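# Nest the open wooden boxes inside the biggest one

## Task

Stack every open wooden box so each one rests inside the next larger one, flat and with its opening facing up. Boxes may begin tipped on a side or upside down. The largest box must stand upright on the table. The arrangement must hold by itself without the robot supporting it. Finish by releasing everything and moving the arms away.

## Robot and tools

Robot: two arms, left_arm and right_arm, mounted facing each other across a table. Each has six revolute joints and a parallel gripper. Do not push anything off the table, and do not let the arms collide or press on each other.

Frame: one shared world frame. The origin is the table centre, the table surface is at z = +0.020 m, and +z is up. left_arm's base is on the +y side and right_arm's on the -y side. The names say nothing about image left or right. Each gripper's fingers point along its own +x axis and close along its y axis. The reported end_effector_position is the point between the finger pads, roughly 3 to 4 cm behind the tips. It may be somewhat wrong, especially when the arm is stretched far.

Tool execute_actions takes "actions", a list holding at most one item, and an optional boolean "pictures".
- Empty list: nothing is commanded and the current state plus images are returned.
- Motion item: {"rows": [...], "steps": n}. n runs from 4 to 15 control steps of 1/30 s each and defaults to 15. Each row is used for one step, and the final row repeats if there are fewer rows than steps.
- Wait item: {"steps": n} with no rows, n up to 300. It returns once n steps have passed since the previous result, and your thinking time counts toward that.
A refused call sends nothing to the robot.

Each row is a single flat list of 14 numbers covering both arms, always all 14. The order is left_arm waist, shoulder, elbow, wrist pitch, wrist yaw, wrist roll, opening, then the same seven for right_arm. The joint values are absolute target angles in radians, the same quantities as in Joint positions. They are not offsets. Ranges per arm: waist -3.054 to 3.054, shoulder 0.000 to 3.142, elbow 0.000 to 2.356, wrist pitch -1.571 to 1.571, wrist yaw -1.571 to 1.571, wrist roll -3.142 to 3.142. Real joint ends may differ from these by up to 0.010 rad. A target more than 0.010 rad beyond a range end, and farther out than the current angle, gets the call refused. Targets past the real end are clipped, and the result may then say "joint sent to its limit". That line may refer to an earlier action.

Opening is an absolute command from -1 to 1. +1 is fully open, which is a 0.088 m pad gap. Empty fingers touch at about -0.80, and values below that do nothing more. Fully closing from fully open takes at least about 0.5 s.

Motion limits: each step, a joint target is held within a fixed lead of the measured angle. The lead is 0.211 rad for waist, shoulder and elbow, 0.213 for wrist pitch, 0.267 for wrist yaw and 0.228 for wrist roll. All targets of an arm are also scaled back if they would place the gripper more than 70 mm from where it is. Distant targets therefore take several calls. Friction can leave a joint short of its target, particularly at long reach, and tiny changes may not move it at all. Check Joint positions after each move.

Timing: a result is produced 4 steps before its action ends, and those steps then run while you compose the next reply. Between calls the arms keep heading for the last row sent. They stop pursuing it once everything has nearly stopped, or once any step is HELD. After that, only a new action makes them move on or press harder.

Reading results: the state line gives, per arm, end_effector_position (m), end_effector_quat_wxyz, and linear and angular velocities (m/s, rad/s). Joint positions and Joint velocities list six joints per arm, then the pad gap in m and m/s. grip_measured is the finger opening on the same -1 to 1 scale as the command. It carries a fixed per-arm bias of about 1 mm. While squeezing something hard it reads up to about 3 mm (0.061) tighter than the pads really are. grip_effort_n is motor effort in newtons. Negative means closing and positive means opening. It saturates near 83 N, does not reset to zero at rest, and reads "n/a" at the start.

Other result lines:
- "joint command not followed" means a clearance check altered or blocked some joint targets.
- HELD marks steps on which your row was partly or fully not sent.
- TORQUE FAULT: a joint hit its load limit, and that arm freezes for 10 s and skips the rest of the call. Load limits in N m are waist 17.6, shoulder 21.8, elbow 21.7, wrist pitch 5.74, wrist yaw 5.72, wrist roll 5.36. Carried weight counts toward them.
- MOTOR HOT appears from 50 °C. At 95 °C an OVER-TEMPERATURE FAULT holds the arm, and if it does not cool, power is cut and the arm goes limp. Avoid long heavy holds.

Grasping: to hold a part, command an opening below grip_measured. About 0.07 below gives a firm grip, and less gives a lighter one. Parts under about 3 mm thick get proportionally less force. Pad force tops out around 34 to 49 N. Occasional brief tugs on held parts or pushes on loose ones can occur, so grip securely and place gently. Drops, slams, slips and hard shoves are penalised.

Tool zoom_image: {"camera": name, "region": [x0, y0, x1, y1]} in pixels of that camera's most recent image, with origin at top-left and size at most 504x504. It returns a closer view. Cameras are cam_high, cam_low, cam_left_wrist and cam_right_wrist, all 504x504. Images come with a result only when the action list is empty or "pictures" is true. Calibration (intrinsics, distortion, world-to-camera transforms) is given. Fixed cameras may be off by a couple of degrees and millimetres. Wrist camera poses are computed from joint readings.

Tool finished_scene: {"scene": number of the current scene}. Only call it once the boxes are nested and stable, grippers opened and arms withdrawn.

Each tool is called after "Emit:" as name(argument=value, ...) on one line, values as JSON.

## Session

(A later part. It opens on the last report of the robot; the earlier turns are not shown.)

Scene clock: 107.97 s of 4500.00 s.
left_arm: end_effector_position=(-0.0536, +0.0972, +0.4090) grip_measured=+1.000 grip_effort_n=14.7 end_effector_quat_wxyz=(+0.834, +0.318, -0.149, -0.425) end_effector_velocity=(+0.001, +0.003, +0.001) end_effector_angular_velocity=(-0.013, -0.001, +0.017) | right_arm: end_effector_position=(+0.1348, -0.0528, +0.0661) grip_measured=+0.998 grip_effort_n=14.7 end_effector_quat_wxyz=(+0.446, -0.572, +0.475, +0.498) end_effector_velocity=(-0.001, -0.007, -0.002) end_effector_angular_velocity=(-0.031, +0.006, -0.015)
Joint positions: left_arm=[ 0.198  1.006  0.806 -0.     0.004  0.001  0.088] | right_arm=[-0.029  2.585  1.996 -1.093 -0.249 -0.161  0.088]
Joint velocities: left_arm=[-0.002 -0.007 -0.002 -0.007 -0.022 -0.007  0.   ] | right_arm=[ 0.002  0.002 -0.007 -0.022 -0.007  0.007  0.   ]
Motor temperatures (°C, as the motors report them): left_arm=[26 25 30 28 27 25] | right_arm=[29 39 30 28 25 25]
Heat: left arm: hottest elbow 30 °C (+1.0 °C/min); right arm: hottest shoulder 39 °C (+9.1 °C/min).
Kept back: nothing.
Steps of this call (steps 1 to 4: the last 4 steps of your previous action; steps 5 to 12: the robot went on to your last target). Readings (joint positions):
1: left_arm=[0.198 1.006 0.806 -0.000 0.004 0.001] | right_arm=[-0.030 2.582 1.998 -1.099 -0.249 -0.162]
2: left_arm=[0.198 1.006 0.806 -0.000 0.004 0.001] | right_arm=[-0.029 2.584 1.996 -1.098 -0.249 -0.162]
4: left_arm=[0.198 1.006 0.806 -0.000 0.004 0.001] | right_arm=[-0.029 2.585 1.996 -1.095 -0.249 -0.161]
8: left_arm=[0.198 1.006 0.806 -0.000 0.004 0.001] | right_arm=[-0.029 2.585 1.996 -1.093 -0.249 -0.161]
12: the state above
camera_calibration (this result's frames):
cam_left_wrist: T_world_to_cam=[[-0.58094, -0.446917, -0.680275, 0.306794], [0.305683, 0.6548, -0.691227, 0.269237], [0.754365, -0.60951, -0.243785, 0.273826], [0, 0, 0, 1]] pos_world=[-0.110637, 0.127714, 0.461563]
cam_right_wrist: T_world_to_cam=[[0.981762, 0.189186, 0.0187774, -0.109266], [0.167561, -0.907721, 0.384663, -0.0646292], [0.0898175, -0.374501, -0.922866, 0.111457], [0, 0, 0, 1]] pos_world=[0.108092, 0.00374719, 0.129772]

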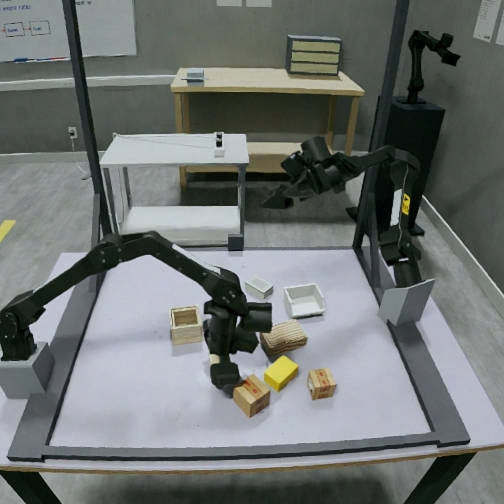

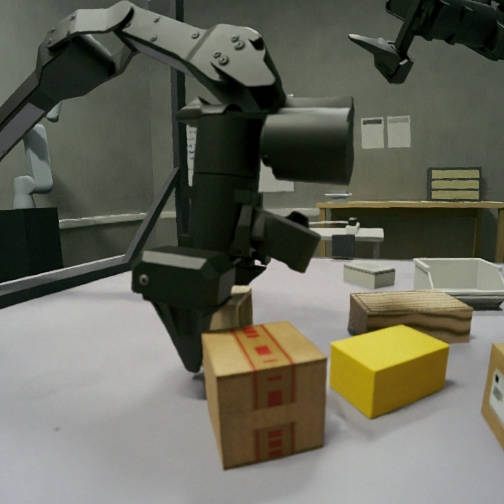

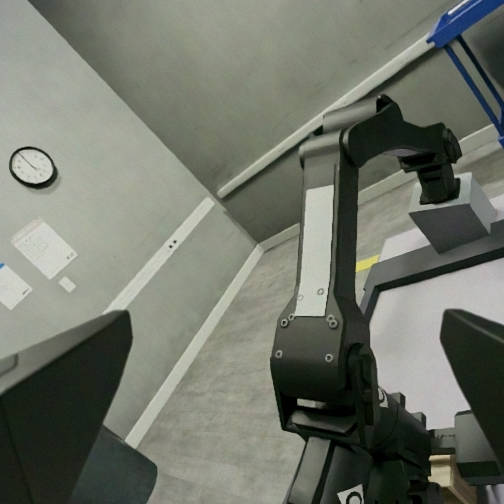

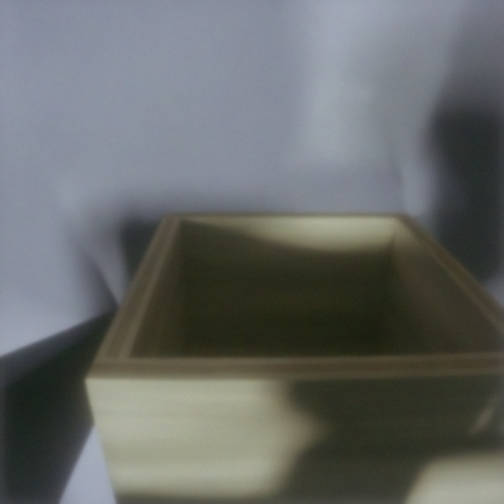

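Emit:
execute_actions(actions=[{"rows":[[0.2,1.0,0.8,0,0,0,1,-0.026,2.6,1.985,-1.09,-0.25,-0.158,0.1]],"steps":15}])

Emit:
execute_actions(actions=[{"rows":[[0.2,1.0,0.8,0,0,0,1,-0.026,2.6,1.985,-1.09,-0.25,-0.158,0.1],[0.2,1.0,0.8,0,0,0,1,-0.026,2.6,1.985,-1.09,-0.25,-0.158,0.1],[0.2,1.0,0.8,0,0,0,1,-0.026,2.6,1.985,-1.09,-0.25,-0.158,0.1],[0.2,1.0,0.8,0,0,0,1,-0.03,2.25,1.9,-1.09,-0.25,-0.158,0.1]],"steps":15}])

Emit:
execute_actions(actions=[{"steps":15}], pictures=true)

Scene clock: 108.80 s of 4500.00 s.
left_arm: end_effector_position=(-0.0536, +0.0972, +0.4090) grip_measured=+1.000 grip_effort_n=14.7 end_effector_quat_wxyz=(+0.834, +0.318, -0.149, -0.425) end_effector_velocity=(+0.004, +0.002, -0.005) end_effector_angular_velocity=(+0.010, +0.015, +0.021) | right_arm: end_effector_position=(+0.1352, -0.0523, +0.0662) grip_measured=+0.339 grip_effort_n=-83.5 end_effector_quat_wxyz=(+0.447, -0.571, +0.475, +0.499) end_effector_velocity=(+0.000, +0.004, -0.001) end_effector_angular_velocity=(+0.019, +0.022, -0.011)
Joint positions: left_arm=[ 0.198  1.006  0.806 -0.     0.004  0.001  0.088] | right_arm=[-0.03   2.585  1.996 -1.091 -0.25  -0.16   0.056]
Joint velocities: left_arm=[-0.002  0.002 -0.002 -0.022 -0.007 -0.007  0.   ] | right_arm=[-0.007  0.002 -0.002  0.022 -0.022  0.007 -0.   ]
Motor temperatures (°C, as the motors report them): left_arm=[26 25 30 28 27 25] | right_arm=[29 39 30 28 25 25]
Heat: left arm: hottest elbow 30 °C (+1.0 °C/min); right arm: hottest shoulder 39 °C (+9.1 °C/min).
Steps of this call (steps 1 to 14: the robot went on to your last target; steps 15 to 25: the first 11 steps of this action). Readings (joint positions):
15: left_arm=[0.198 1.006 0.806 -0.000 0.004 0.001] | right_arm=[-0.029 2.585 1.996 -1.092 -0.249 -0.160]
16: left_arm=[0.198 1.006 0.806 -0.000 0.004 0.001] | right_arm=[-0.029 2.585 1.996 -1.092 -0.249 -0.160]
18: left_arm=[0.198 1.006 0.806 -0.000 0.004 0.001] | right_arm=[-0.029 2.585 1.996 -1.092 -0.249 -0.160]
22: left_arm=[0.198 1.006 0.806 -0.000 0.004 0.001] | right_arm=[-0.029 2.585 1.996 -1.091 -0.249 -0.160]
25: the state above

Scene clock: 109.30 s of 4500.00 s.
left_arm: end_effector_position=(-0.0536, +0.0972, +0.4090) grip_measured=+1.000 grip_effort_n=14.7 end_effector_quat_wxyz=(+0.834, +0.318, -0.149, -0.425) end_effector_velocity=(+0.004, +0.002, -0.001) end_effector_angular_velocity=(+0.002, -0.009, +0.023) | right_arm: end_effector_position=(+0.1079, -0.0462, +0.1532) grip_measured=+0.339 grip_effort_n=-83.5 end_effector_quat_wxyz=(+0.479, -0.543, +0.419, +0.548) end_effector_velocity=(-0.135, +0.058, +0.433) end_effector_angular_velocity=(+0.950, +0.022, +0.285)
Joint positions: left_arm=[ 0.198  1.006  0.806 -0.     0.004  0.001  0.088] | right_arm=[-0.029  2.34   1.922 -1.09  -0.25  -0.16   0.056]
Joint velocities: left_arm=[-0.002  0.002 -0.002 -0.007 -0.022  0.007  0.   ] | right_arm=[-0.002 -1.018 -0.002 -0.022 -0.007  0.007 -0.   ]
Motor temperatures (°C, as the motors report them): left_arm=[26 25 30 28 27 25] | right_arm=[29 39 30 28 25 25]
Heat: left arm: hottest elbow 30 °C (+1.0 °C/min); right arm: hottest shoulder 39 °C (+9.0 °C/min).
Steps of this call (steps 1 to 4: the last 4 steps of your previous action; steps 5 to 15: the first 11 steps of this action). Readings (joint positions):
5: left_arm=[0.198 1.006 0.806 -0.000 0.004 0.001] | right_arm=[-0.029 2.585 1.996 -1.091 -0.250 -0.160]
6: left_arm=[0.198 1.006 0.806 -0.000 0.004 0.001] | right_arm=[-0.029 2.585 1.996 -1.091 -0.250 -0.160]
8: left_arm=[0.198 1.006 0.806 -0.000 0.004 0.001] | right_arm=[-0.029 2.570 1.987 -1.083 -0.250 -0.160]
12: left_arm=[0.198 1.006 0.806 -0.000 0.004 0.001] | right_arm=[-0.029 2.448 1.923 -1.095 -0.250 -0.160]
15: the state above

Scene clock: 109.80 s of 4500.00 s.
left_arm: end_effector_position=(-0.0536, +0.0972, +0.4090) grip_measured=+1.000 grip_effort_n=14.7 end_effector_quat_wxyz=(+0.834, +0.318, -0.149, -0.425) end_effector_velocity=(-0.002, -0.001, +0.003) end_effector_angular_velocity=(-0.020, -0.006, -0.011) | right_arm: end_effector_position=(+0.0964, -0.0449, +0.1900) grip_measured=+0.339 grip_effort_n=-83.5 end_effector_quat_wxyz=(+0.493, -0.529, +0.390, +0.570) end_effector_velocity=(+0.002, -0.001, +0.002) end_effector_angular_velocity=(-0.001, +0.006, +0.001)
Joint positions: left_arm=[ 0.198  1.006  0.806 -0.     0.004  0.001  0.088] | right_arm=[-0.029  2.247  1.91  -1.09  -0.25  -0.16   0.056]
Joint velocities: left_arm=[-0.002 -0.002 -0.002  0.022 -0.007 -0.007  0.   ] | right_arm=[-0.007 -0.002  0.002 -0.007 -0.007 -0.007 -0.   ]
Motor temperatures (°C, as the motors report them): left_arm=[26 25 30 28 27 25] | right_arm=[29 39 30 28 25 25]
Heat: left arm: hottest elbow 30 °C (+1.0 °C/min); right arm: hottest shoulder 39 °C (+8.1 °C/min).
Kept back: nothing.
Steps of this call (steps 1 to 4: the last 4 steps of your previous action; steps 5 to 15: the robot went on to your last target). Readings (joint positions):
1: left_arm=[0.198 1.006 0.806 -0.000 0.004 0.001] | right_arm=[-0.029 2.309 1.922 -1.089 -0.250 -0.160]
2: left_arm=[0.198 1.006 0.806 -0.000 0.004 0.001] | right_arm=[-0.029 2.283 1.922 -1.089 -0.250 -0.160]
4: left_arm=[0.198 1.006 0.806 -0.000 0.004 0.001] | right_arm=[-0.029 2.252 1.922 -1.088 -0.250 -0.160]
8: left_arm=[0.198 1.006 0.806 -0.000 0.004 0.001] | right_arm=[-0.029 2.247 1.916 -1.089 -0.250 -0.160]
15: the state above
camera_calibration (this result's frames):
cam_left_wrist: T_world_to_cam=[[-0.58094, -0.446917, -0.680275, 0.306794], [0.305683, 0.6548, -0.691227, 0.269237], [0.754365, -0.60951, -0.243785, 0.273826], [0, 0, 0, 1]] pos_world=[-0.110637, 0.127714, 0.461563]
cam_right_wrist: T_world_to_cam=[[0.965506, 0.251326, 0.0680651, -0.080422], [0.23872, -0.958794, 0.154036, -0.0640909], [0.103974, -0.132474, -0.985718, 0.253557], [0, 0, 0, 1]] pos_world=[0.0665845, -0.00764813, 0.265282]

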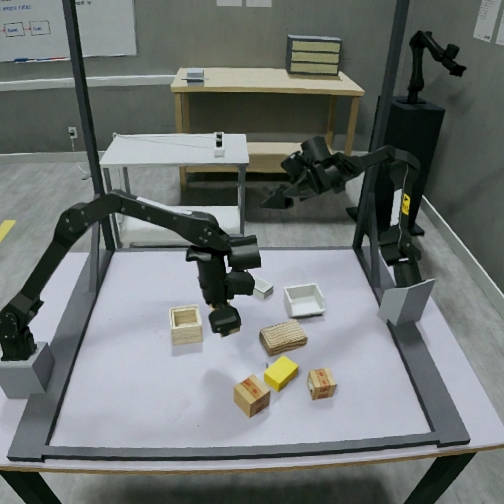

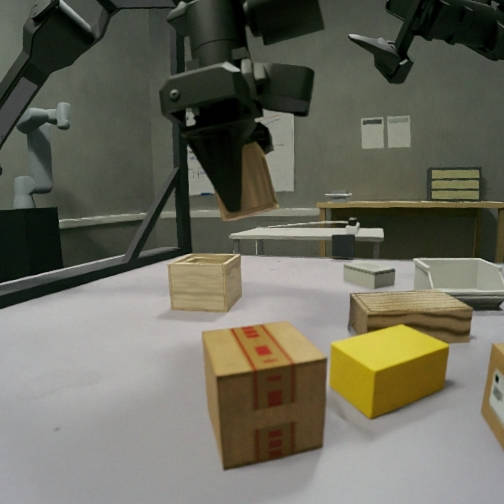

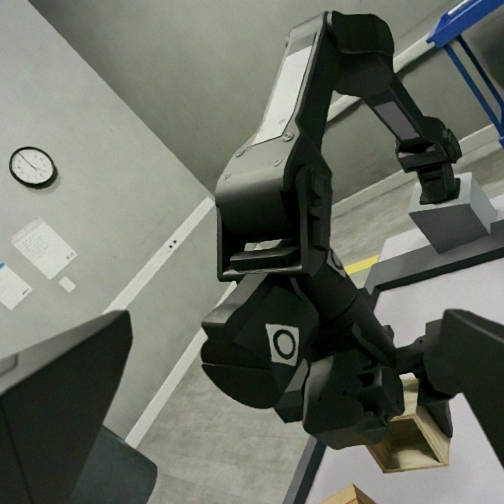

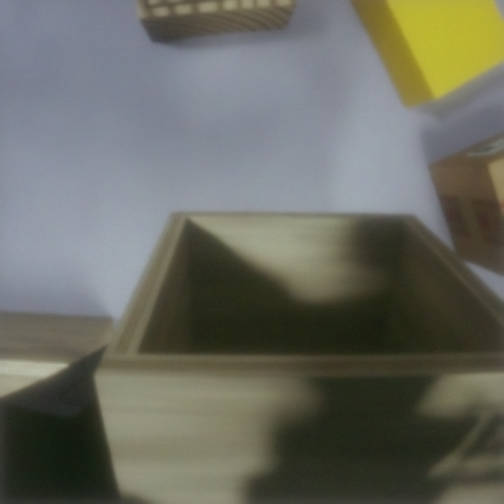

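Emit:
execute_actions(actions=[{"rows":[[0.2,1.0,0.8,0,0,0,1,0.0,2.0,1.3,-0.2,-0.2,0.0,0.1]],"steps":15}])

Emit:
execute_actions(actions=[{"steps":15}])

Emit:
execute_actions(actions=[{"rows":[[0.2,1.0,0.8,0,0,0,1,0.011,2.1,0.9,0.87,-0.107,0.284,0.1]],"steps":15}])

Emit:
execute_actions(actions=[{"steps":20}])

Emit:
execute_actions(actions=[{"rows":[[0.2,1.0,0.8,0,0,0,1,-0.008,2.46,0.687,1.445,-0.107,0.284,0.1]],"steps":15}])

Emit:
execute_actions(actions=[{"steps":20}], pictures=true)

Scene clock: 110.40 s of 4500.00 s.
left_arm: end_effector_position=(-0.0536, +0.0972, +0.4090) grip_measured=+1.000 grip_effort_n=14.7 end_effector_quat_wxyz=(+0.834, +0.318, -0.149, -0.425) end_effector_velocity=(-0.002, -0.001, +0.003) end_effector_angular_velocity=(-0.014, -0.002, -0.004) | right_arm: end_effector_position=(+0.0906, -0.0488, +0.1866) grip_measured=+0.339 grip_effort_n=-83.5 end_effector_quat_wxyz=(+0.575, -0.438, +0.313, +0.616) end_effector_velocity=(+0.094, -0.071, -0.269) end_effector_angular_velocity=(+0.110, +0.000, -0.046)
Joint positions: left_arm=[ 0.198  1.006  0.806 -0.     0.004  0.001  0.088] | right_arm=[-0.002  1.999  1.444 -0.559 -0.208 -0.009  0.056]
Joint velocities: left_arm=[-0.002 -0.002  0.002  0.007 -0.007 -0.007  0.   ] | right_arm=[-0.002 -0.002 -1.223  1.326  0.037  0.066 -0.   ]
Motor temperatures (°C, as the motors report them): left_arm=[26 25 30 28 27 25] | right_arm=[29 39 30 28 25 25]
Heat: left arm: hottest elbow 30 °C (+1.0 °C/min); right arm: hottest shoulder 39 °C (+8.0 °C/min).
Steps of this call (steps 1 to 7: the robot went on to your last target; steps 8 to 18: the first 11 steps of this action). Readings (joint positions):
8: left_arm=[0.198 1.006 0.806 -0.000 0.004 0.001] | right_arm=[-0.029 2.229 1.889 -1.058 -0.247 -0.137]
9: left_arm=[0.198 1.006 0.806 -0.000 0.004 0.001] | right_arm=[-0.026 2.196 1.835 -1.000 -0.233 -0.101]
11: left_arm=[0.198 1.006 0.806 -0.000 0.004 0.001] | right_arm=[-0.017 2.120 1.736 -0.914 -0.221 -0.057]
15: left_arm=[0.198 1.006 0.806 -0.000 0.004 0.001] | right_arm=[-0.003 2.012 1.570 -0.707 -0.213 -0.019]
18: the state above

Scene clock: 110.90 s of 4500.00 s.
left_arm: end_effector_position=(-0.0536, +0.0972, +0.4090) grip_measured=+1.000 grip_effort_n=14.7 end_effector_quat_wxyz=(+0.834, +0.318, -0.149, -0.425) end_effector_velocity=(+0.001, +0.003, -0.003) end_effector_angular_velocity=(+0.008, +0.016, +0.008) | right_arm: end_effector_position=(+0.0919, -0.0211, +0.1801) grip_measured=+0.339 grip_effort_n=-83.5 end_effector_quat_wxyz=(+0.598, -0.382, +0.238, +0.664) end_effector_velocity=(-0.003, +0.004, +0.003) end_effector_angular_velocity=(+0.026, +0.005, +0.038)
Joint positions: left_arm=[ 0.198  1.006  0.806 -0.     0.004  0.001  0.088] | right_arm=[-0.002  2.003  1.314 -0.209 -0.205 -0.002  0.056]
Joint velocities: left_arm=[ 0.002 -0.007 -0.002 -0.022  0.007 -0.007  0.   ] | right_arm=[-0.002 -0.002 -0.007  0.037 -0.022 -0.022 -0.   ]
Motor temperatures (°C, as the motors report them): left_arm=[26 25 30 28 27 25] | right_arm=[29 39 30 28 25 25]
Heat: left arm: hottest elbow 30 °C (+1.0 °C/min); right arm: hottest shoulder 39 °C (+8.1 °C/min).
Kept back: nothing.
Steps of this call (steps 1 to 4: the last 4 steps of your previous action; steps 5 to 15: the robot went on to your last target). Readings (joint positions):
1: left_arm=[0.198 1.006 0.806 -0.000 0.004 0.001] | right_arm=[-0.002 2.000 1.405 -0.515 -0.206 -0.007]
2: left_arm=[0.198 1.006 0.806 -0.000 0.004 0.001] | right_arm=[-0.002 2.003 1.372 -0.472 -0.206 -0.006]
4: left_arm=[0.198 1.006 0.806 -0.000 0.004 0.001] | right_arm=[-0.002 2.008 1.332 -0.379 -0.205 -0.004]
8: left_arm=[0.198 1.006 0.806 -0.000 0.004 0.001] | right_arm=[-0.002 2.005 1.320 -0.248 -0.205 -0.003]
15: the state above

Scene clock: 111.27 s of 4500.00 s.
left_arm: end_effector_position=(-0.0536, +0.0972, +0.4090) grip_measured=+1.000 grip_effort_n=14.7 end_effector_quat_wxyz=(+0.834, +0.318, -0.149, -0.425) end_effector_velocity=(+0.003, +0.003, -0.002) end_effector_angular_velocity=(+0.007, -0.004, +0.015) | right_arm: end_effector_position=(+0.1330, -0.0692, +0.0849) grip_measured=+0.339 grip_effort_n=-83.5 end_effector_quat_wxyz=(+0.669, -0.309, +0.304, +0.604) end_effector_velocity=(+0.025, -0.027, -0.077) end_effector_angular_velocity=(+0.518, +0.100, -0.003)
Joint positions: left_arm=[ 0.198  1.006  0.806 -0.     0.004  0.001  0.088] | right_arm=[ 0.007  2.095  0.947  0.247 -0.119  0.261  0.056]
Joint velocities: left_arm=[ 0.002 -0.002 -0.007 -0.007 -0.007  0.007  0.   ] | right_arm=[ 0.017  0.188 -0.618  1.326  0.051  0.183 -0.   ]
Motor temperatures (°C, as the motors report them): left_arm=[26 25 30 28 27 25] | right_arm=[29 39 30 28 25 25]
Heat: left arm: hottest elbow 30 °C (+1.0 °C/min); right arm: hottest shoulder 39 °C (+8.0 °C/min).
Steps of this call (steps 1 to 11: the first 11 steps of this action). Readings (joint positions):
1: left_arm=[0.198 1.006 0.806 -0.000 0.004 0.001] | right_arm=[-0.001 2.007 1.300 -0.182 -0.198 0.022]
2: left_arm=[0.198 1.006 0.806 -0.000 0.004 0.001] | right_arm=[0.001 2.008 1.273 -0.131 -0.180 0.064]
4: left_arm=[0.198 1.006 0.806 -0.000 0.004 0.001] | right_arm=[0.002 2.022 1.213 -0.058 -0.157 0.138]
8: left_arm=[0.198 1.006 0.806 -0.000 0.004 0.001] | right_arm=[0.005 2.070 1.046 0.114 -0.128 0.230]
11: the state above

Scene clock: 111.93 s of 4500.00 s.
left_arm: end_effector_position=(-0.0536, +0.0972, +0.4090) grip_measured=+1.000 grip_effort_n=14.7 end_effector_quat_wxyz=(+0.834, +0.318, -0.149, -0.425) end_effector_velocity=(-0.001, -0.000, -0.002) end_effector_angular_velocity=(-0.009, +0.020, -0.008) | right_arm: end_effector_position=(+0.1026, -0.0069, +0.1739) grip_measured=+0.339 grip_effort_n=-83.5 end_effector_quat_wxyz=(+0.673, -0.126, +0.119, +0.719) end_effector_velocity=(-0.003, -0.000, +0.003) end_effector_angular_velocity=(+0.019, +0.015, +0.023)
Joint positions: left_arm=[ 0.198  1.006  0.806 -0.     0.004  0.001  0.088] | right_arm=[ 0.008  2.1    0.91   0.862 -0.112  0.282  0.056]
Joint velocities: left_arm=[-0.002 -0.002 -0.007  0.007  0.007 -0.022  0.   ] | right_arm=[-0.002  0.002 -0.007  0.037 -0.022  0.007 -0.   ]
Motor temperatures (°C, as the motors report them): left_arm=[26 25 30 28 27 25] | right_arm=[29 39 30 28 25 25]
Heat: left arm: hottest elbow 30 °C (+1.0 °C/min); right arm: hottest shoulder 39 °C (+8.1 °C/min).
Kept back: nothing.
Steps of this call (steps 1 to 4: the last 4 steps of your previous action; steps 5 to 20: the robot went on to your last target). Readings (joint positions):
1: left_arm=[0.198 1.006 0.806 -0.000 0.004 0.001] | right_arm=[0.007 2.099 0.931 0.294 -0.117 0.266]
2: left_arm=[0.198 1.006 0.806 -0.000 0.004 0.001] | right_arm=[0.008 2.101 0.921 0.342 -0.116 0.270]
4: left_arm=[0.198 1.006 0.806 -0.000 0.004 0.001] | right_arm=[0.008 2.101 0.915 0.445 -0.114 0.275]
8: left_arm=[0.198 1.006 0.806 -0.000 0.004 0.001] | right_arm=[0.008 2.101 0.915 0.642 -0.113 0.280]
20: the state above

Scene clock: 112.30 s of 4500.00 s.
left_arm: end_effector_position=(-0.0536, +0.0972, +0.4090) grip_measured=+1.000 grip_effort_n=14.7 end_effector_quat_wxyz=(+0.834, +0.318, -0.149, -0.425) end_effector_velocity=(+0.001, +0.001, -0.001) end_effector_angular_velocity=(+0.007, -0.005, +0.008) | right_arm: end_effector_position=(+0.1452, -0.0672, +0.0645) grip_measured=+0.339 grip_effort_n=-83.5 end_effector_quat_wxyz=(+0.682, -0.159, +0.157, +0.697) end_effector_velocity=(+0.067, -0.138, -0.147) end_effector_angular_velocity=(+0.135, -0.004, +0.005)
Joint positions: left_arm=[ 0.198  1.006  0.806 -0.     0.004  0.001  0.088] | right_arm=[-0.004  2.397  0.715  1.243 -0.112  0.282  0.056]
Joint velocities: left_arm=[-0.002 -0.002 -0.002 -0.007 -0.007  0.007  0.   ] | right_arm=[-0.032  0.755 -0.398  1.282  0.007 -0.007 -0.   ]
Motor temperatures (°C, as the motors report them): left_arm=[26 25 30 28 27 25] | right_arm=[29 39 30 28 25 25]
Heat: left arm: hottest elbow 30 °C (+1.0 °C/min); right arm: hottest shoulder 39 °C (+8.0 °C/min).
Steps of this call (steps 1 to 11: the first 11 steps of this action). Readings (joint positions):
1: left_arm=[0.198 1.006 0.806 -0.000 0.004 0.001] | right_arm=[0.008 2.109 0.902 0.882 -0.112 0.282]
2: left_arm=[0.198 1.006 0.806 -0.000 0.004 0.001] | right_arm=[0.007 2.121 0.886 0.923 -0.112 0.282]
4: left_arm=[0.198 1.006 0.806 -0.000 0.004 0.001] | right_arm=[0.006 2.160 0.847 0.973 -0.112 0.282]
8: left_arm=[0.198 1.006 0.806 -0.000 0.004 0.001] | right_arm=[0.000 2.294 0.762 1.108 -0.112 0.282]
11: the state above

Scene clock: 112.97 s of 4500.00 s.
left_arm: end_effector_position=(-0.0536, +0.0972, +0.4090) grip_measured=+1.000 grip_effort_n=14.7 end_effector_quat_wxyz=(+0.834, +0.318, -0.149, -0.425) end_effector_velocity=(+0.001, +0.001, -0.001) end_effector_angular_velocity=(-0.002, +0.007, +0.009) | right_arm: end_effector_position=(+0.1418, -0.0668, +0.0778) grip_measured=+0.339 grip_effort_n=-83.5 end_effector_quat_wxyz=(+0.677, -0.119, +0.113, +0.717) end_effector_velocity=(-0.001, -0.000, +0.002) end_effector_angular_velocity=(+0.006, -0.004, +0.009)
Joint positions: left_arm=[ 0.198  1.006  0.806 -0.     0.004  0.001  0.088] | right_arm=[-0.005  2.448  0.693  1.442 -0.112  0.282  0.056]
Joint velocities: left_arm=[-0.002 -0.002 -0.002 -0.007 -0.007 -0.007  0.   ] | right_arm=[-0.002 -0.002 -0.002  0.007 -0.007 -0.007 -0.   ]
Motor temperatures (°C, as the motors report them): left_arm=[26 25 30 28 27 25] | right_arm=[29 39 30 28 25 25]
Heat: left arm: hottest elbow 30 °C (+1.0 °C/min); right arm: hottest shoulder 39 °C (+8.1 °C/min).
Kept back: nothing.
Steps of this call (steps 1 to 4: the last 4 steps of your previous action; steps 5 to 20: the robot went on to your last target). Readings (joint positions):
1: left_arm=[0.198 1.006 0.806 -0.000 0.004 0.001] | right_arm=[-0.005 2.418 0.704 1.287 -0.112 0.282]
2: left_arm=[0.198 1.006 0.806 -0.000 0.004 0.001] | right_arm=[-0.005 2.431 0.696 1.327 -0.112 0.282]
4: left_arm=[0.198 1.006 0.806 -0.000 0.004 0.001] | right_arm=[-0.005 2.439 0.693 1.383 -0.112 0.282]
8: left_arm=[0.198 1.006 0.806 -0.000 0.004 0.001] | right_arm=[-0.005 2.441 0.693 1.425 -0.112 0.282]
20: the state above
camera_calibration (this result's frames):
cam_left_wrist: T_world_to_cam=[[-0.58094, -0.446917, -0.680275, 0.306794], [0.305683, 0.6548, -0.691227, 0.269237], [0.754365, -0.60951, -0.243785, 0.273826], [0, 0, 0, 1]] pos_world=[-0.110637, 0.127714, 0.461563]
cam_right_wrist: T_world_to_cam=[[0.995931, 0.0837822, 0.0331842, -0.123869], [0.0755499, -0.575564, -0.81426, 0.0455143], [-0.0491208, 0.813454, -0.579552, 0.18866], [0, 0, 0, 1]] pos_world=[0.129194, -0.116891, 0.150509]

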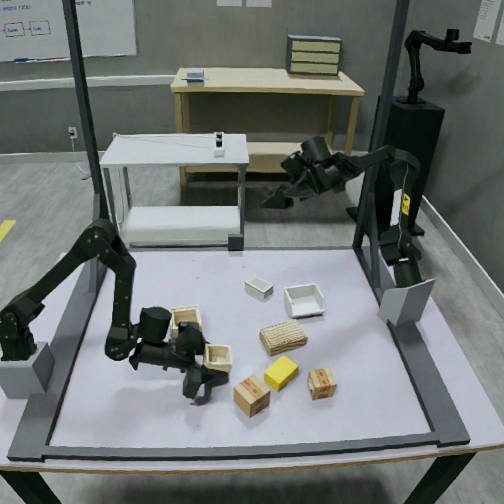

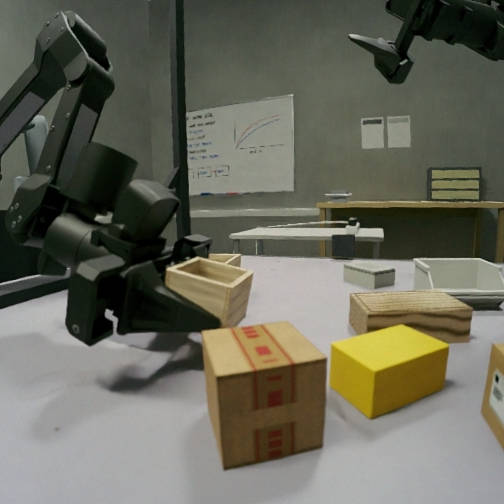

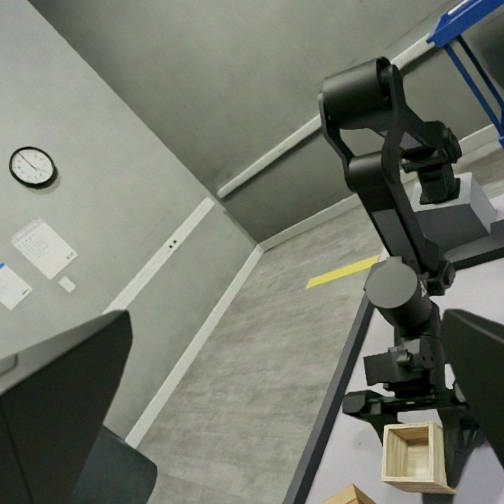

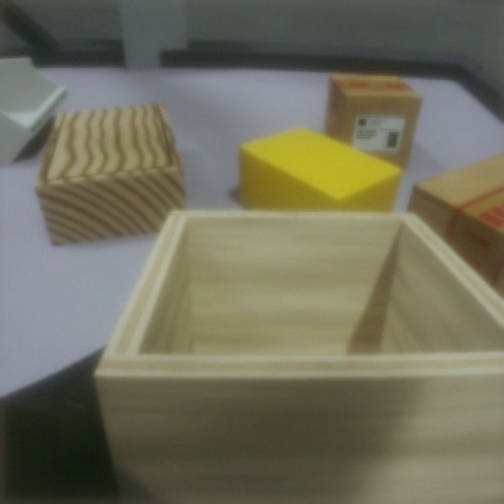

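Emit:
execute_actions(actions=[{"rows":[[0.2,1.0,0.8,0,0,0,1,0.012,2.535,0.68,1.51,-0.107,0.284,0.1]],"steps":15}])

Emit:
execute_actions(actions=[{"steps":8}], pictures=true)

Scene clock: 113.47 s of 4500.00 s.
left_arm: end_effector_position=(-0.0536, +0.0972, +0.4090) grip_measured=+1.000 grip_effort_n=14.7 end_effector_quat_wxyz=(+0.834, +0.318, -0.149, -0.425) end_effector_velocity=(+0.003, +0.003, -0.004) end_effector_angular_velocity=(+0.016, +0.001, +0.018) | right_arm: end_effector_position=(+0.1425, -0.0776, +0.0570) grip_measured=+0.339 grip_effort_n=-83.5 end_effector_quat_wxyz=(+0.673, -0.127, +0.120, +0.718) end_effector_velocity=(-0.000, -0.001, +0.000) end_effector_angular_velocity=(+0.001, -0.004, +0.008)
Joint positions: left_arm=[ 0.198  1.006  0.806 -0.     0.004  0.001  0.088] | right_arm=[ 0.008  2.522  0.683  1.506 -0.111  0.282  0.056]
Joint velocities: left_arm=[-0.002 -0.002 -0.002 -0.022 -0.007  0.007  0.   ] | right_arm=[-0.002  0.002 -0.002  0.007 -0.007 -0.007 -0.   ]
Motor temperatures (°C, as the motors report them): left_arm=[26 25 30 28 27 25] | right_arm=[29 39 30 28 25 25]
Heat: left arm: hottest elbow 30 °C (+1.0 °C/min); right arm: hottest shoulder 39 °C (+8.0 °C/min).
Steps of this call (steps 1 to 4: the robot went on to your last target; steps 5 to 15: the first 11 steps of this action). Readings (joint positions):
5: left_arm=[0.198 1.006 0.806 -0.000 0.004 0.001] | right_arm=[-0.005 2.455 0.693 1.452 -0.112 0.282]
6: left_arm=[0.198 1.006 0.806 -0.000 0.004 0.001] | right_arm=[-0.004 2.468 0.693 1.476 -0.111 0.282]
8: left_arm=[0.198 1.006 0.806 -0.000 0.004 0.001] | right_arm=[0.001 2.493 0.691 1.484 -0.111 0.282]
12: left_arm=[0.198 1.006 0.806 -0.000 0.004 0.001] | right_arm=[0.008 2.521 0.683 1.498 -0.111 0.282]
15: the state above

Scene clock: 113.73 s of 4500.00 s.
left_arm: end_effector_position=(-0.0536, +0.0972, +0.4090) grip_measured=+1.000 grip_effort_n=14.7 end_effector_quat_wxyz=(+0.834, +0.318, -0.149, -0.425) end_effector_velocity=(+0.002, +0.002, +0.000) end_effector_angular_velocity=(+0.008, -0.023, +0.019) | right_arm: end_effector_position=(+0.1426, -0.0777, +0.0569) grip_measured=+0.339 grip_effort_n=-83.5 end_effector_quat_wxyz=(+0.673, -0.127, +0.120, +0.718) end_effector_velocity=(-0.001, -0.002, -0.003) end_effector_angular_velocity=(-0.014, -0.005, +0.008)
Joint positions: left_arm=[ 0.198  1.006  0.806 -0.     0.004  0.001  0.088] | right_arm=[ 0.008  2.523  0.683  1.507 -0.111  0.282  0.056]
Joint velocities: left_arm=[-0.002 -0.002 -0.002 -0.007 -0.022  0.022  0.   ] | right_arm=[ 0.002  0.002 -0.002 -0.007 -0.007 -0.007 -0.   ]
Motor temperatures (°C, as the motors report them): left_arm=[26 25 30 28 27 25] | right_arm=[29 39 30 28 25 25]
Heat: left arm: hottest elbow 30 °C (+1.0 °C/min); right arm: hottest shoulder 39 °C (+8.1 °C/min).
Kept back: nothing.
Steps of this call (steps 1 to 4: the last 4 steps of your previous action; steps 5 to 8: the robot went on to your last target). Readings (joint positions):
1: left_arm=[0.198 1.006 0.806 -0.000 0.004 0.001] | right_arm=[0.008 2.522 0.683 1.506 -0.111 0.282]
2: left_arm=[0.198 1.006 0.806 -0.000 0.004 0.001] | right_arm=[0.008 2.522 0.683 1.506 -0.111 0.282]
4: left_arm=[0.198 1.006 0.806 -0.000 0.004 0.001] | right_arm=[0.008 2.522 0.683 1.506 -0.111 0.282]
8: the state above
camera_calibration (this result's frames):
cam_left_wrist: T_world_to_cam=[[-0.58094, -0.446917, -0.680275, 0.306794], [0.305683, 0.6548, -0.691227, 0.269237], [0.754365, -0.60951, -0.243785, 0.273826], [0, 0, 0, 1]] pos_world=[-0.110637, 0.127714, 0.461563]
cam_right_wrist: T_world_to_cam=[[0.995316, 0.0910457, 0.032509, -0.122402], [0.0804415, -0.593438, -0.80085, 0.0192635], [-0.0536219, 0.799714, -0.597982, 0.186057], [0, 0, 0, 1]] pos_world=[0.130255, -0.126217, 0.130665]

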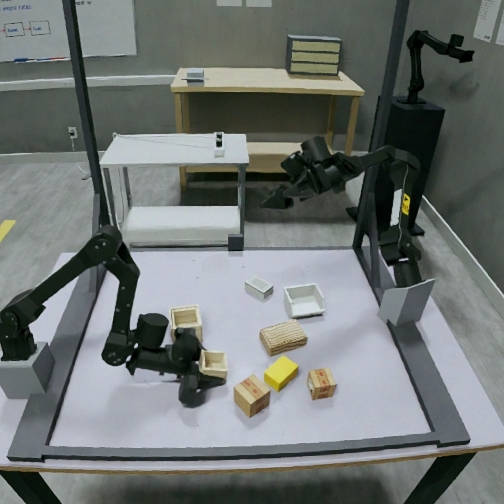

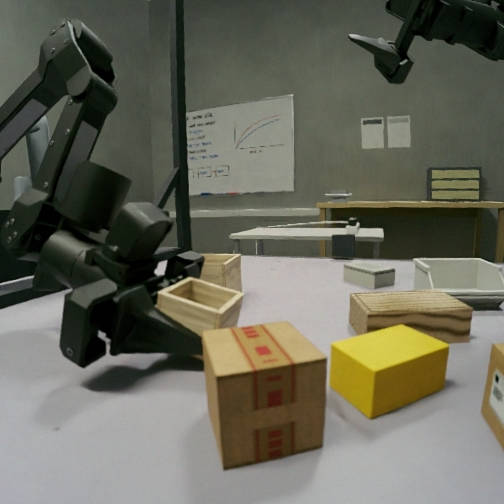

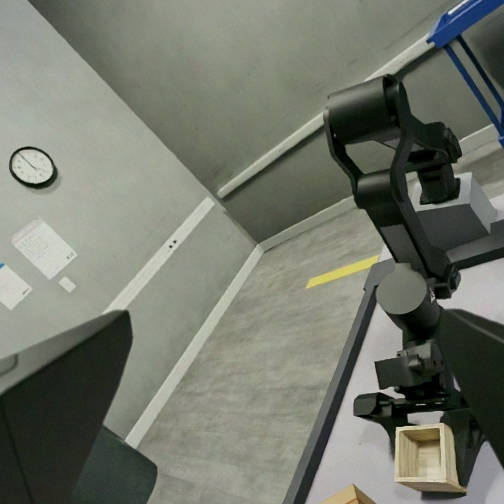

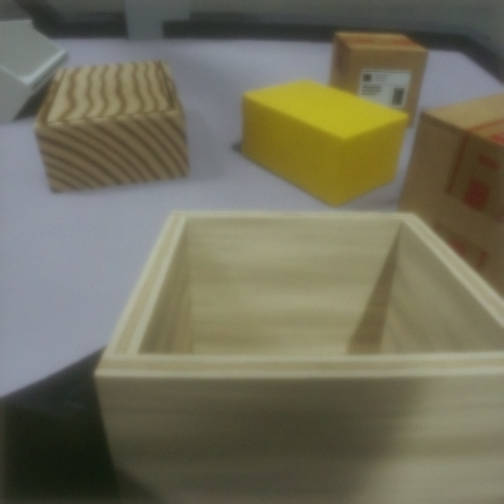

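A little lower, release, and retreat higher.

Emit:
execute_actions(actions=[{"rows":[[0.2,1.0,0.8,0,0,0,1,0.015,2.56,0.68,1.53,-0.107,0.284,0.1],[0.2,1.0,0.8,0,0,0,1,0.015,2.56,0.68,1.53,-0.107,0.284,0.1],[0.2,1.0,0.8,0,0,0,1,0.015,2.56,0.68,1.53,-0.107,0.284,0.1],[0.2,1.0,0.8,0,0,0,1,0.015,2.56,0.68,1.53,-0.107,0.284,0.1],[0.2,1.0,0.8,0,0,0,1,0.015,2.56,0.68,1.53,-0.107,0.284,0.1],[0.2,1.0,0.8,0,0,0,1,0.015,2.56,0.68,1.53,-0.107,0.284,0.1],[0.2,1.0,0.8,0,0,0,1,0.015,2.56,0.68,1.53,-0.107,0.284,1]],"steps":15}])

Emit:
execute_actions(actions=[{"rows":[[0.2,1.0,0.8,0,0,0,1,0.015,2.56,0.68,1.53,-0.107,0.284,1]],"steps":8}])

Emit:
execute_actions(actions=[{"rows":[[0.2,1.0,0.8,0,0,0,1,0.015,2.2,0.45,1.45,-0.107,0.284,1]],"steps":15}])

Emit:
execute_actions(actions=[{"rows":[[0.2,1.0,0.8,0,0,0,1,0.015,1.9,0.9,0.5,-0.2,0,-0.5]],"steps":15}])

Emit:
execute_actions(actions=[{"steps":10}])

Emit:
execute_actions(actions=[{"rows":[[0.2,1.0,0.8,0,0,0,1,0.0,2.0,1.6,-1.0,-0.29,-0.3,-0.5]],"steps":15}])

Emit:
execute_actions(actions=[{"steps":35}], pictures=true)

Scene clock: 114.37 s of 4500.00 s.
left_arm: end_effector_position=(-0.0536, +0.0972, +0.4090) grip_measured=+1.000 grip_effort_n=14.7 end_effector_quat_wxyz=(+0.834, +0.318, -0.149, -0.425) end_effector_velocity=(-0.000, +0.001, +0.000) end_effector_angular_velocity=(-0.014, +0.016, +0.006) | right_arm: end_effector_position=(+0.1432, -0.0804, +0.0511) grip_measured=+0.772 grip_effort_n=20.7 end_effector_quat_wxyz=(+0.672, -0.129, +0.122, +0.719) end_effector_velocity=(+0.002, -0.001, -0.000) end_effector_angular_velocity=(-0.007, -0.005, -0.000)
Joint positions: left_arm=[ 0.198  1.006  0.806 -0.     0.004  0.001  0.088] | right_arm=[ 0.011  2.547  0.683  1.528 -0.111  0.282  0.077]
Joint velocities: left_arm=[-0.002 -0.002  0.002 -0.007 -0.007 -0.022  0.   ] | right_arm=[-0.007 -0.002 -0.002 -0.007 -0.007 -0.007  0.092]
Motor temperatures (°C, as the motors report them): left_arm=[26 25 30 28 27 25] | right_arm=[29 39 30 29 25 25]
Heat: left arm: hottest elbow 30 °C (+1.0 °C/min); right arm: hottest shoulder 39 °C (+8.0 °C/min).
Steps of this call (steps 1 to 8: the robot went on to your last target; steps 9 to 19: the first 11 steps of this action). Readings (joint positions):
9: left_arm=[0.198 1.006 0.806 -0.000 0.004 0.001] | right_arm=[0.008 2.525 0.683 1.511 -0.111 0.282]
10: left_arm=[0.198 1.006 0.806 -0.000 0.004 0.001] | right_arm=[0.009 2.530 0.683 1.518 -0.111 0.282]
12: left_arm=[0.198 1.006 0.806 -0.000 0.004 0.001] | right_arm=[0.010 2.538 0.683 1.520 -0.111 0.282]
16: left_arm=[0.198 1.006 0.806 -0.000 0.004 0.001] | right_arm=[0.011 2.547 0.683 1.525 -0.111 0.282]
19: the state above

Scene clock: 114.63 s of 4500.00 s.
left_arm: end_effector_position=(-0.0536, +0.0972, +0.4090) grip_measured=+1.000 grip_effort_n=14.7 end_effector_quat_wxyz=(+0.834, +0.318, -0.149, -0.425) end_effector_velocity=(-0.000, +0.000, -0.003) end_effector_angular_velocity=(+0.005, +0.013, -0.002) | right_arm: end_effector_position=(+0.1432, -0.0804, +0.0511) grip_measured=+0.976 grip_effort_n=18.4 end_effector_quat_wxyz=(+0.672, -0.129, +0.122, +0.719) end_effector_velocity=(+0.002, -0.001, +0.001) end_effector_angular_velocity=(+0.002, +0.009, -0.002)
Joint positions: left_arm=[ 0.198  1.006  0.806 -0.     0.004  0.001  0.088] | right_arm=[ 0.011  2.547  0.683  1.528 -0.111  0.282  0.087]
Joint velocities: left_arm=[-0.002 -0.002 -0.002 -0.007  0.007 -0.007  0.   ] | right_arm=[-0.007  0.002 -0.002  0.007 -0.007  0.007  0.009]
Motor temperatures (°C, as the motors report them): left_arm=[26 25 30 28 27 25] | right_arm=[29 39 30 29 25 25]
Heat: left arm: hottest elbow 30 °C (+1.0 °C/min); right arm: hottest shoulder 39 °C (+8.1 °C/min).
Steps of this call (steps 1 to 4: the last 4 steps of your previous action; steps 5 to 8: the first 4 steps of this action). Readings (joint positions):
5: left_arm=[0.198 1.006 0.806 -0.000 0.004 0.001] | right_arm=[0.011 2.547 0.683 1.528 -0.111 0.282]
6: left_arm=[0.198 1.006 0.806 -0.000 0.004 0.001] | right_arm=[0.011 2.547 0.683 1.528 -0.111 0.282]
8: the state above

Scene clock: 115.13 s of 4500.00 s.
left_arm: end_effector_position=(-0.0536, +0.0972, +0.4090) grip_measured=+1.000 grip_effort_n=14.7 end_effector_quat_wxyz=(+0.834, +0.318, -0.149, -0.425) end_effector_velocity=(+0.001, +0.001, -0.001) end_effector_angular_velocity=(-0.002, +0.007, +0.009) | right_arm: end_effector_position=(+0.1236, -0.1086, +0.1197) grip_measured=+0.998 grip_effort_n=18.8 end_effector_quat_wxyz=(+0.670, -0.114, +0.106, +0.725) end_effector_velocity=(-0.002, -0.024, +0.011) end_effector_angular_velocity=(-0.050, -0.008, -0.009)
Joint positions: left_arm=[ 0.198  1.006  0.806 -0.     0.004  0.001  0.088] | right_arm=[ 0.011  2.221  0.471  1.46  -0.111  0.282  0.088]
Joint velocities: left_arm=[-0.002 -0.002 -0.002 -0.007 -0.007 -0.007  0.   ] | right_arm=[-0.002 -0.134 -0.105 -0.081 -0.007 -0.007  0.   ]
Motor temperatures (°C, as the motors report them): left_arm=[26 25 30 28 27 25] | right_arm=[29 39 30 29 25 25]
Heat: left arm: hottest elbow 30 °C (+1.0 °C/min); right arm: hottest shoulder 39 °C (+8.0 °C/min).
Steps of this call (steps 1 to 4: the last 4 steps of your previous action; steps 5 to 15: the first 11 steps of this action). Readings (joint positions):
5: left_arm=[0.198 1.006 0.806 -0.000 0.004 0.001] | right_arm=[0.011 2.530 0.667 1.516 -0.111 0.282]
6: left_arm=[0.198 1.006 0.806 -0.000 0.004 0.001] | right_arm=[0.011 2.490 0.623 1.490 -0.111 0.282]
8: left_arm=[0.198 1.006 0.806 -0.000 0.004 0.001] | right_arm=[0.011 2.397 0.533 1.477 -0.111 0.282]
12: left_arm=[0.198 1.006 0.806 -0.000 0.004 0.001] | right_arm=[0.011 2.256 0.480 1.467 -0.111 0.282]
15: the state above

Scene clock: 115.63 s of 4500.00 s.
left_arm: end_effector_position=(-0.0536, +0.0972, +0.4090) grip_measured=+1.000 grip_effort_n=14.7 end_effector_quat_wxyz=(+0.834, +0.318, -0.149, -0.425) end_effector_velocity=(+0.001, +0.002, -0.001) end_effector_angular_velocity=(-0.015, +0.014, +0.016) | right_arm: end_effector_position=(+0.0734, -0.0317, +0.2317) grip_measured=-0.215 grip_effort_n=-14.7 end_effector_quat_wxyz=(+0.619, -0.134, -0.043, +0.773) end_effector_velocity=(-0.126, +0.211, +0.314) end_effector_angular_velocity=(+0.213, -0.328, +0.211)
Joint positions: left_arm=[ 0.198  1.006  0.806 -0.     0.004  0.001  0.088] | right_arm=[ 0.011  1.963  0.774  1.086 -0.181  0.043  0.028]
Joint velocities: left_arm=[-0.007 -0.002 -0.002 -0.007 -0.022 -0.022  0.   ] | right_arm=[-0.002 -0.505  1.15  -1.473 -0.11  -0.359 -0.175]
Motor temperatures (°C, as the motors report them): left_arm=[26 25 30 28 27 25] | right_arm=[29 39 30 29 25 25]
Heat: left arm: hottest elbow 30 °C (+1.0 °C/min); right arm: hottest shoulder 39 °C (+8.1 °C/min).
Steps of this call (steps 1 to 4: the last 4 steps of your previous action; steps 5 to 15: the first 11 steps of this action). Readings (joint positions):
5: left_arm=[0.198 1.006 0.806 -0.000 0.004 0.001] | right_arm=[0.011 2.201 0.467 1.431 -0.114 0.262]
6: left_arm=[0.198 1.006 0.806 -0.000 0.004 0.001] | right_arm=[0.011 2.181 0.485 1.382 -0.125 0.228]
8: left_arm=[0.198 1.006 0.806 -0.000 0.004 0.001] | right_arm=[0.011 2.130 0.539 1.330 -0.144 0.166]
12: left_arm=[0.198 1.006 0.806 -0.000 0.004 0.001] | right_arm=[0.011 2.020 0.663 1.211 -0.167 0.086]
15: the state above

Scene clock: 115.97 s of 4500.00 s.
left_arm: end_effector_position=(-0.0536, +0.0972, +0.4090) grip_measured=+1.000 grip_effort_n=14.7 end_effector_quat_wxyz=(+0.834, +0.318, -0.149, -0.425) end_effector_velocity=(-0.001, +0.000, +0.001) end_effector_angular_velocity=(-0.011, +0.000, -0.001) | right_arm: end_effector_position=(+0.0791, -0.0286, +0.2062) grip_measured=-0.493 grip_effort_n=-14.7 end_effector_quat_wxyz=(+0.618, -0.239, +0.054, +0.747) end_effector_velocity=(+0.062, -0.082, -0.190) end_effector_angular_velocity=(-0.960, -0.067, -0.271)
Joint positions: left_arm=[ 0.198  1.006  0.806 -0.     0.004  0.001  0.088] | right_arm=[ 0.011  1.901  0.892  0.611 -0.194  0.004  0.015]
Joint velocities: left_arm=[-0.002 -0.002 -0.002  0.007 -0.007 -0.007  0.   ] | right_arm=[-0.002 -0.002 -0.002 -1.004 -0.022 -0.022 -0.002]
Motor temperatures (°C, as the motors report them): left_arm=[26 25 30 28 27 25] | right_arm=[29 39 30 29 25 25]
Heat: left arm: hottest elbow 30 °C (+1.0 °C/min); right arm: hottest shoulder 39 °C (+8.1 °C/min).
Kept back: nothing.
Steps of this call (steps 1 to 4: the last 4 steps of your previous action; steps 5 to 10: the robot went on to your last target). Readings (joint positions):
1: left_arm=[0.198 1.006 0.806 -0.000 0.004 0.001] | right_arm=[0.011 1.948 0.810 1.038 -0.184 0.032]
2: left_arm=[0.198 1.006 0.806 -0.000 0.004 0.001] | right_arm=[0.011 1.933 0.838 0.993 -0.187 0.025]
4: left_arm=[0.198 1.006 0.806 -0.000 0.004 0.001] | right_arm=[0.011 1.911 0.874 0.901 -0.190 0.015]
8: left_arm=[0.198 1.006 0.806 -0.000 0.004 0.001] | right_arm=[0.011 1.901 0.892 0.704 -0.193 0.006]
10: the state above

Scene clock: 116.33 s of 4500.00 s.
left_arm: end_effector_position=(-0.0536, +0.0972, +0.4090) grip_measured=+1.000 grip_effort_n=14.7 end_effector_quat_wxyz=(+0.834, +0.318, -0.149, -0.425) end_effector_velocity=(+0.005, +0.003, -0.004) end_effector_angular_velocity=(+0.007, +0.014, +0.025) | right_arm: end_effector_position=(+0.0551, +0.0263, +0.2470) grip_measured=-0.497 grip_effort_n=-14.7 end_effector_quat_wxyz=(+0.541, -0.360, +0.015, +0.760) end_effector_velocity=(-0.103, +0.125, +0.315) end_effector_angular_velocity=(-0.006, -0.095, +0.090)
Joint positions: left_arm=[ 0.198  1.006  0.806 -0.     0.004  0.001  0.088] | right_arm=[ 0.002  1.985  1.362  0.071 -0.28  -0.282  0.015]
Joint velocities: left_arm=[ 0.002  0.002 -0.002 -0.022 -0.007 -0.007  0.   ] | right_arm=[-0.012 -0.002  1.419 -1.443 -0.037 -0.139 -0.   ]
Motor temperatures (°C, as the motors report them): left_arm=[26 25 30 28 27 25] | right_arm=[29 39 30 29 25 25]
Heat: left arm: hottest elbow 30 °C (+1.0 °C/min); right arm: hottest shoulder 39 °C (+8.0 °C/min).
Steps of this call (steps 1 to 11: the first 11 steps of this action). Readings (joint positions):
1: left_arm=[0.198 1.006 0.806 -0.000 0.004 0.001] | right_arm=[0.010 1.910 0.906 0.564 -0.206 -0.031]
2: left_arm=[0.198 1.006 0.806 -0.000 0.004 0.001] | right_arm=[0.008 1.928 0.945 0.513 -0.230 -0.087]
4: left_arm=[0.198 1.006 0.806 -0.000 0.004 0.001] | right_arm=[0.007 1.965 1.039 0.415 -0.253 -0.179]
8: left_arm=[0.198 1.006 0.806 -0.000 0.004 0.001] | right_arm=[0.004 1.985 1.220 0.218 -0.275 -0.261]
11: the state above

Scene clock: 117.50 s of 4500.00 s.
left_arm: end_effector_position=(-0.0536, +0.0972, +0.4090) grip_measured=+1.000 grip_effort_n=14.7 end_effector_quat_wxyz=(+0.834, +0.318, -0.149, -0.425) end_effector_velocity=(+0.001, +0.001, -0.001) end_effector_angular_velocity=(-0.017, +0.014, +0.003) | right_arm: end_effector_position=(+0.0739, -0.1008, +0.2053) grip_measured=-0.497 grip_effort_n=-14.7 end_effector_quat_wxyz=(+0.441, -0.555, +0.340, +0.618) end_effector_velocity=(+0.002, -0.002, +0.001) end_effector_angular_velocity=(-0.006, +0.003, +0.014)
Joint positions: left_arm=[ 0.198  1.006  0.806 -0.     0.004  0.001  0.088] | right_arm=[ 0.002  1.988  1.589 -0.996 -0.285 -0.298  0.015]
Joint velocities: left_arm=[-0.002 -0.002 -0.007  0.007 -0.007 -0.022  0.   ] | right_arm=[-0.007 -0.002 -0.002 -0.007 -0.007 -0.022 -0.   ]
Motor temperatures (°C, as the motors report them): left_arm=[26 25 30 28 27 25] | right_arm=[29 38 30 29 25 25]
Heat: left arm: hottest elbow 30 °C (+1.0 °C/min); right arm: hottest shoulder 38 °C (+7.0 °C/min).
Kept back: nothing.
Steps of this call (steps 1 to 4: the last 4 steps of your previous action; steps 5 to 35: the robot went on to your last target). Readings (joint positions):
1: left_arm=[0.198 1.006 0.806 -0.000 0.004 0.001] | right_arm=[0.002 1.985 1.409 0.022 -0.281 -0.286]
2: left_arm=[0.198 1.006 0.806 -0.000 0.004 0.001] | right_arm=[0.002 1.985 1.455 -0.025 -0.282 -0.289]
4: left_arm=[0.198 1.006 0.806 -0.000 0.004 0.001] | right_arm=[0.002 1.985 1.527 -0.115 -0.283 -0.293]
8: left_arm=[0.198 1.006 0.806 -0.000 0.004 0.001] | right_arm=[0.002 1.984 1.586 -0.306 -0.285 -0.296]
35: the state above
camera_calibration (this result's frames):
cam_left_wrist: T_world_to_cam=[[-0.58094, -0.446917, -0.680275, 0.306794], [0.305683, 0.6548, -0.691227, 0.269237], [0.754365, -0.60951, -0.243785, 0.273826], [0, 0, 0, 1]] pos_world=[-0.110637, 0.127714, 0.461563]
cam_right_wrist: T_world_to_cam=[[0.905802, 0.419307, 0.0608675, -0.0228446], [0.408568, -0.90244, 0.136653, -0.117943], [0.112229, -0.0989116, -0.988747, 0.26704], [0, 0, 0, 1]] pos_world=[0.0389109, -0.0704443, 0.281543]

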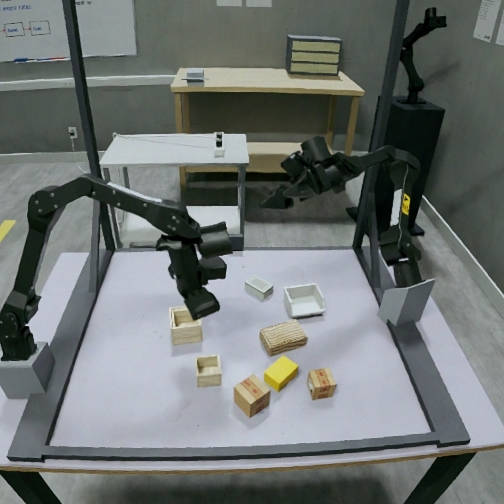

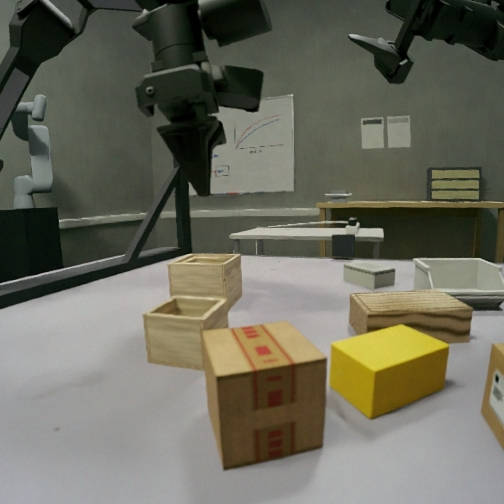

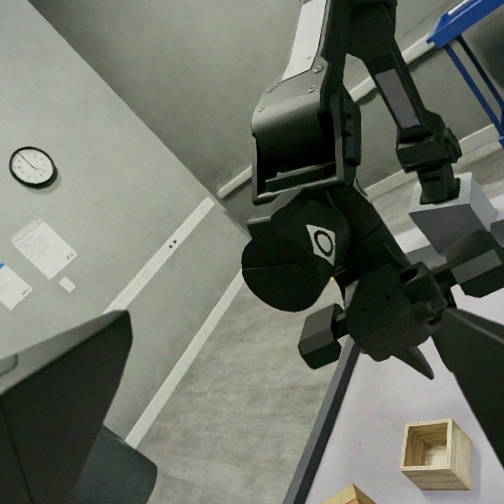

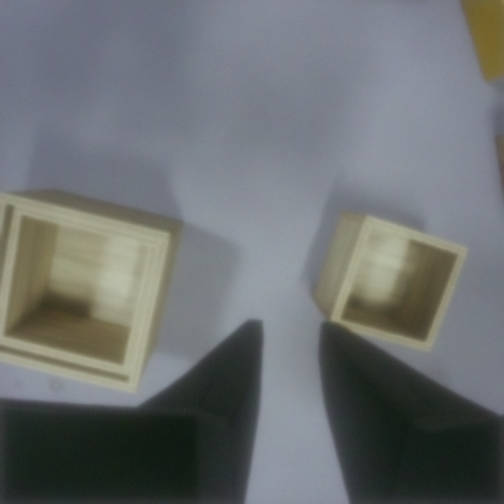

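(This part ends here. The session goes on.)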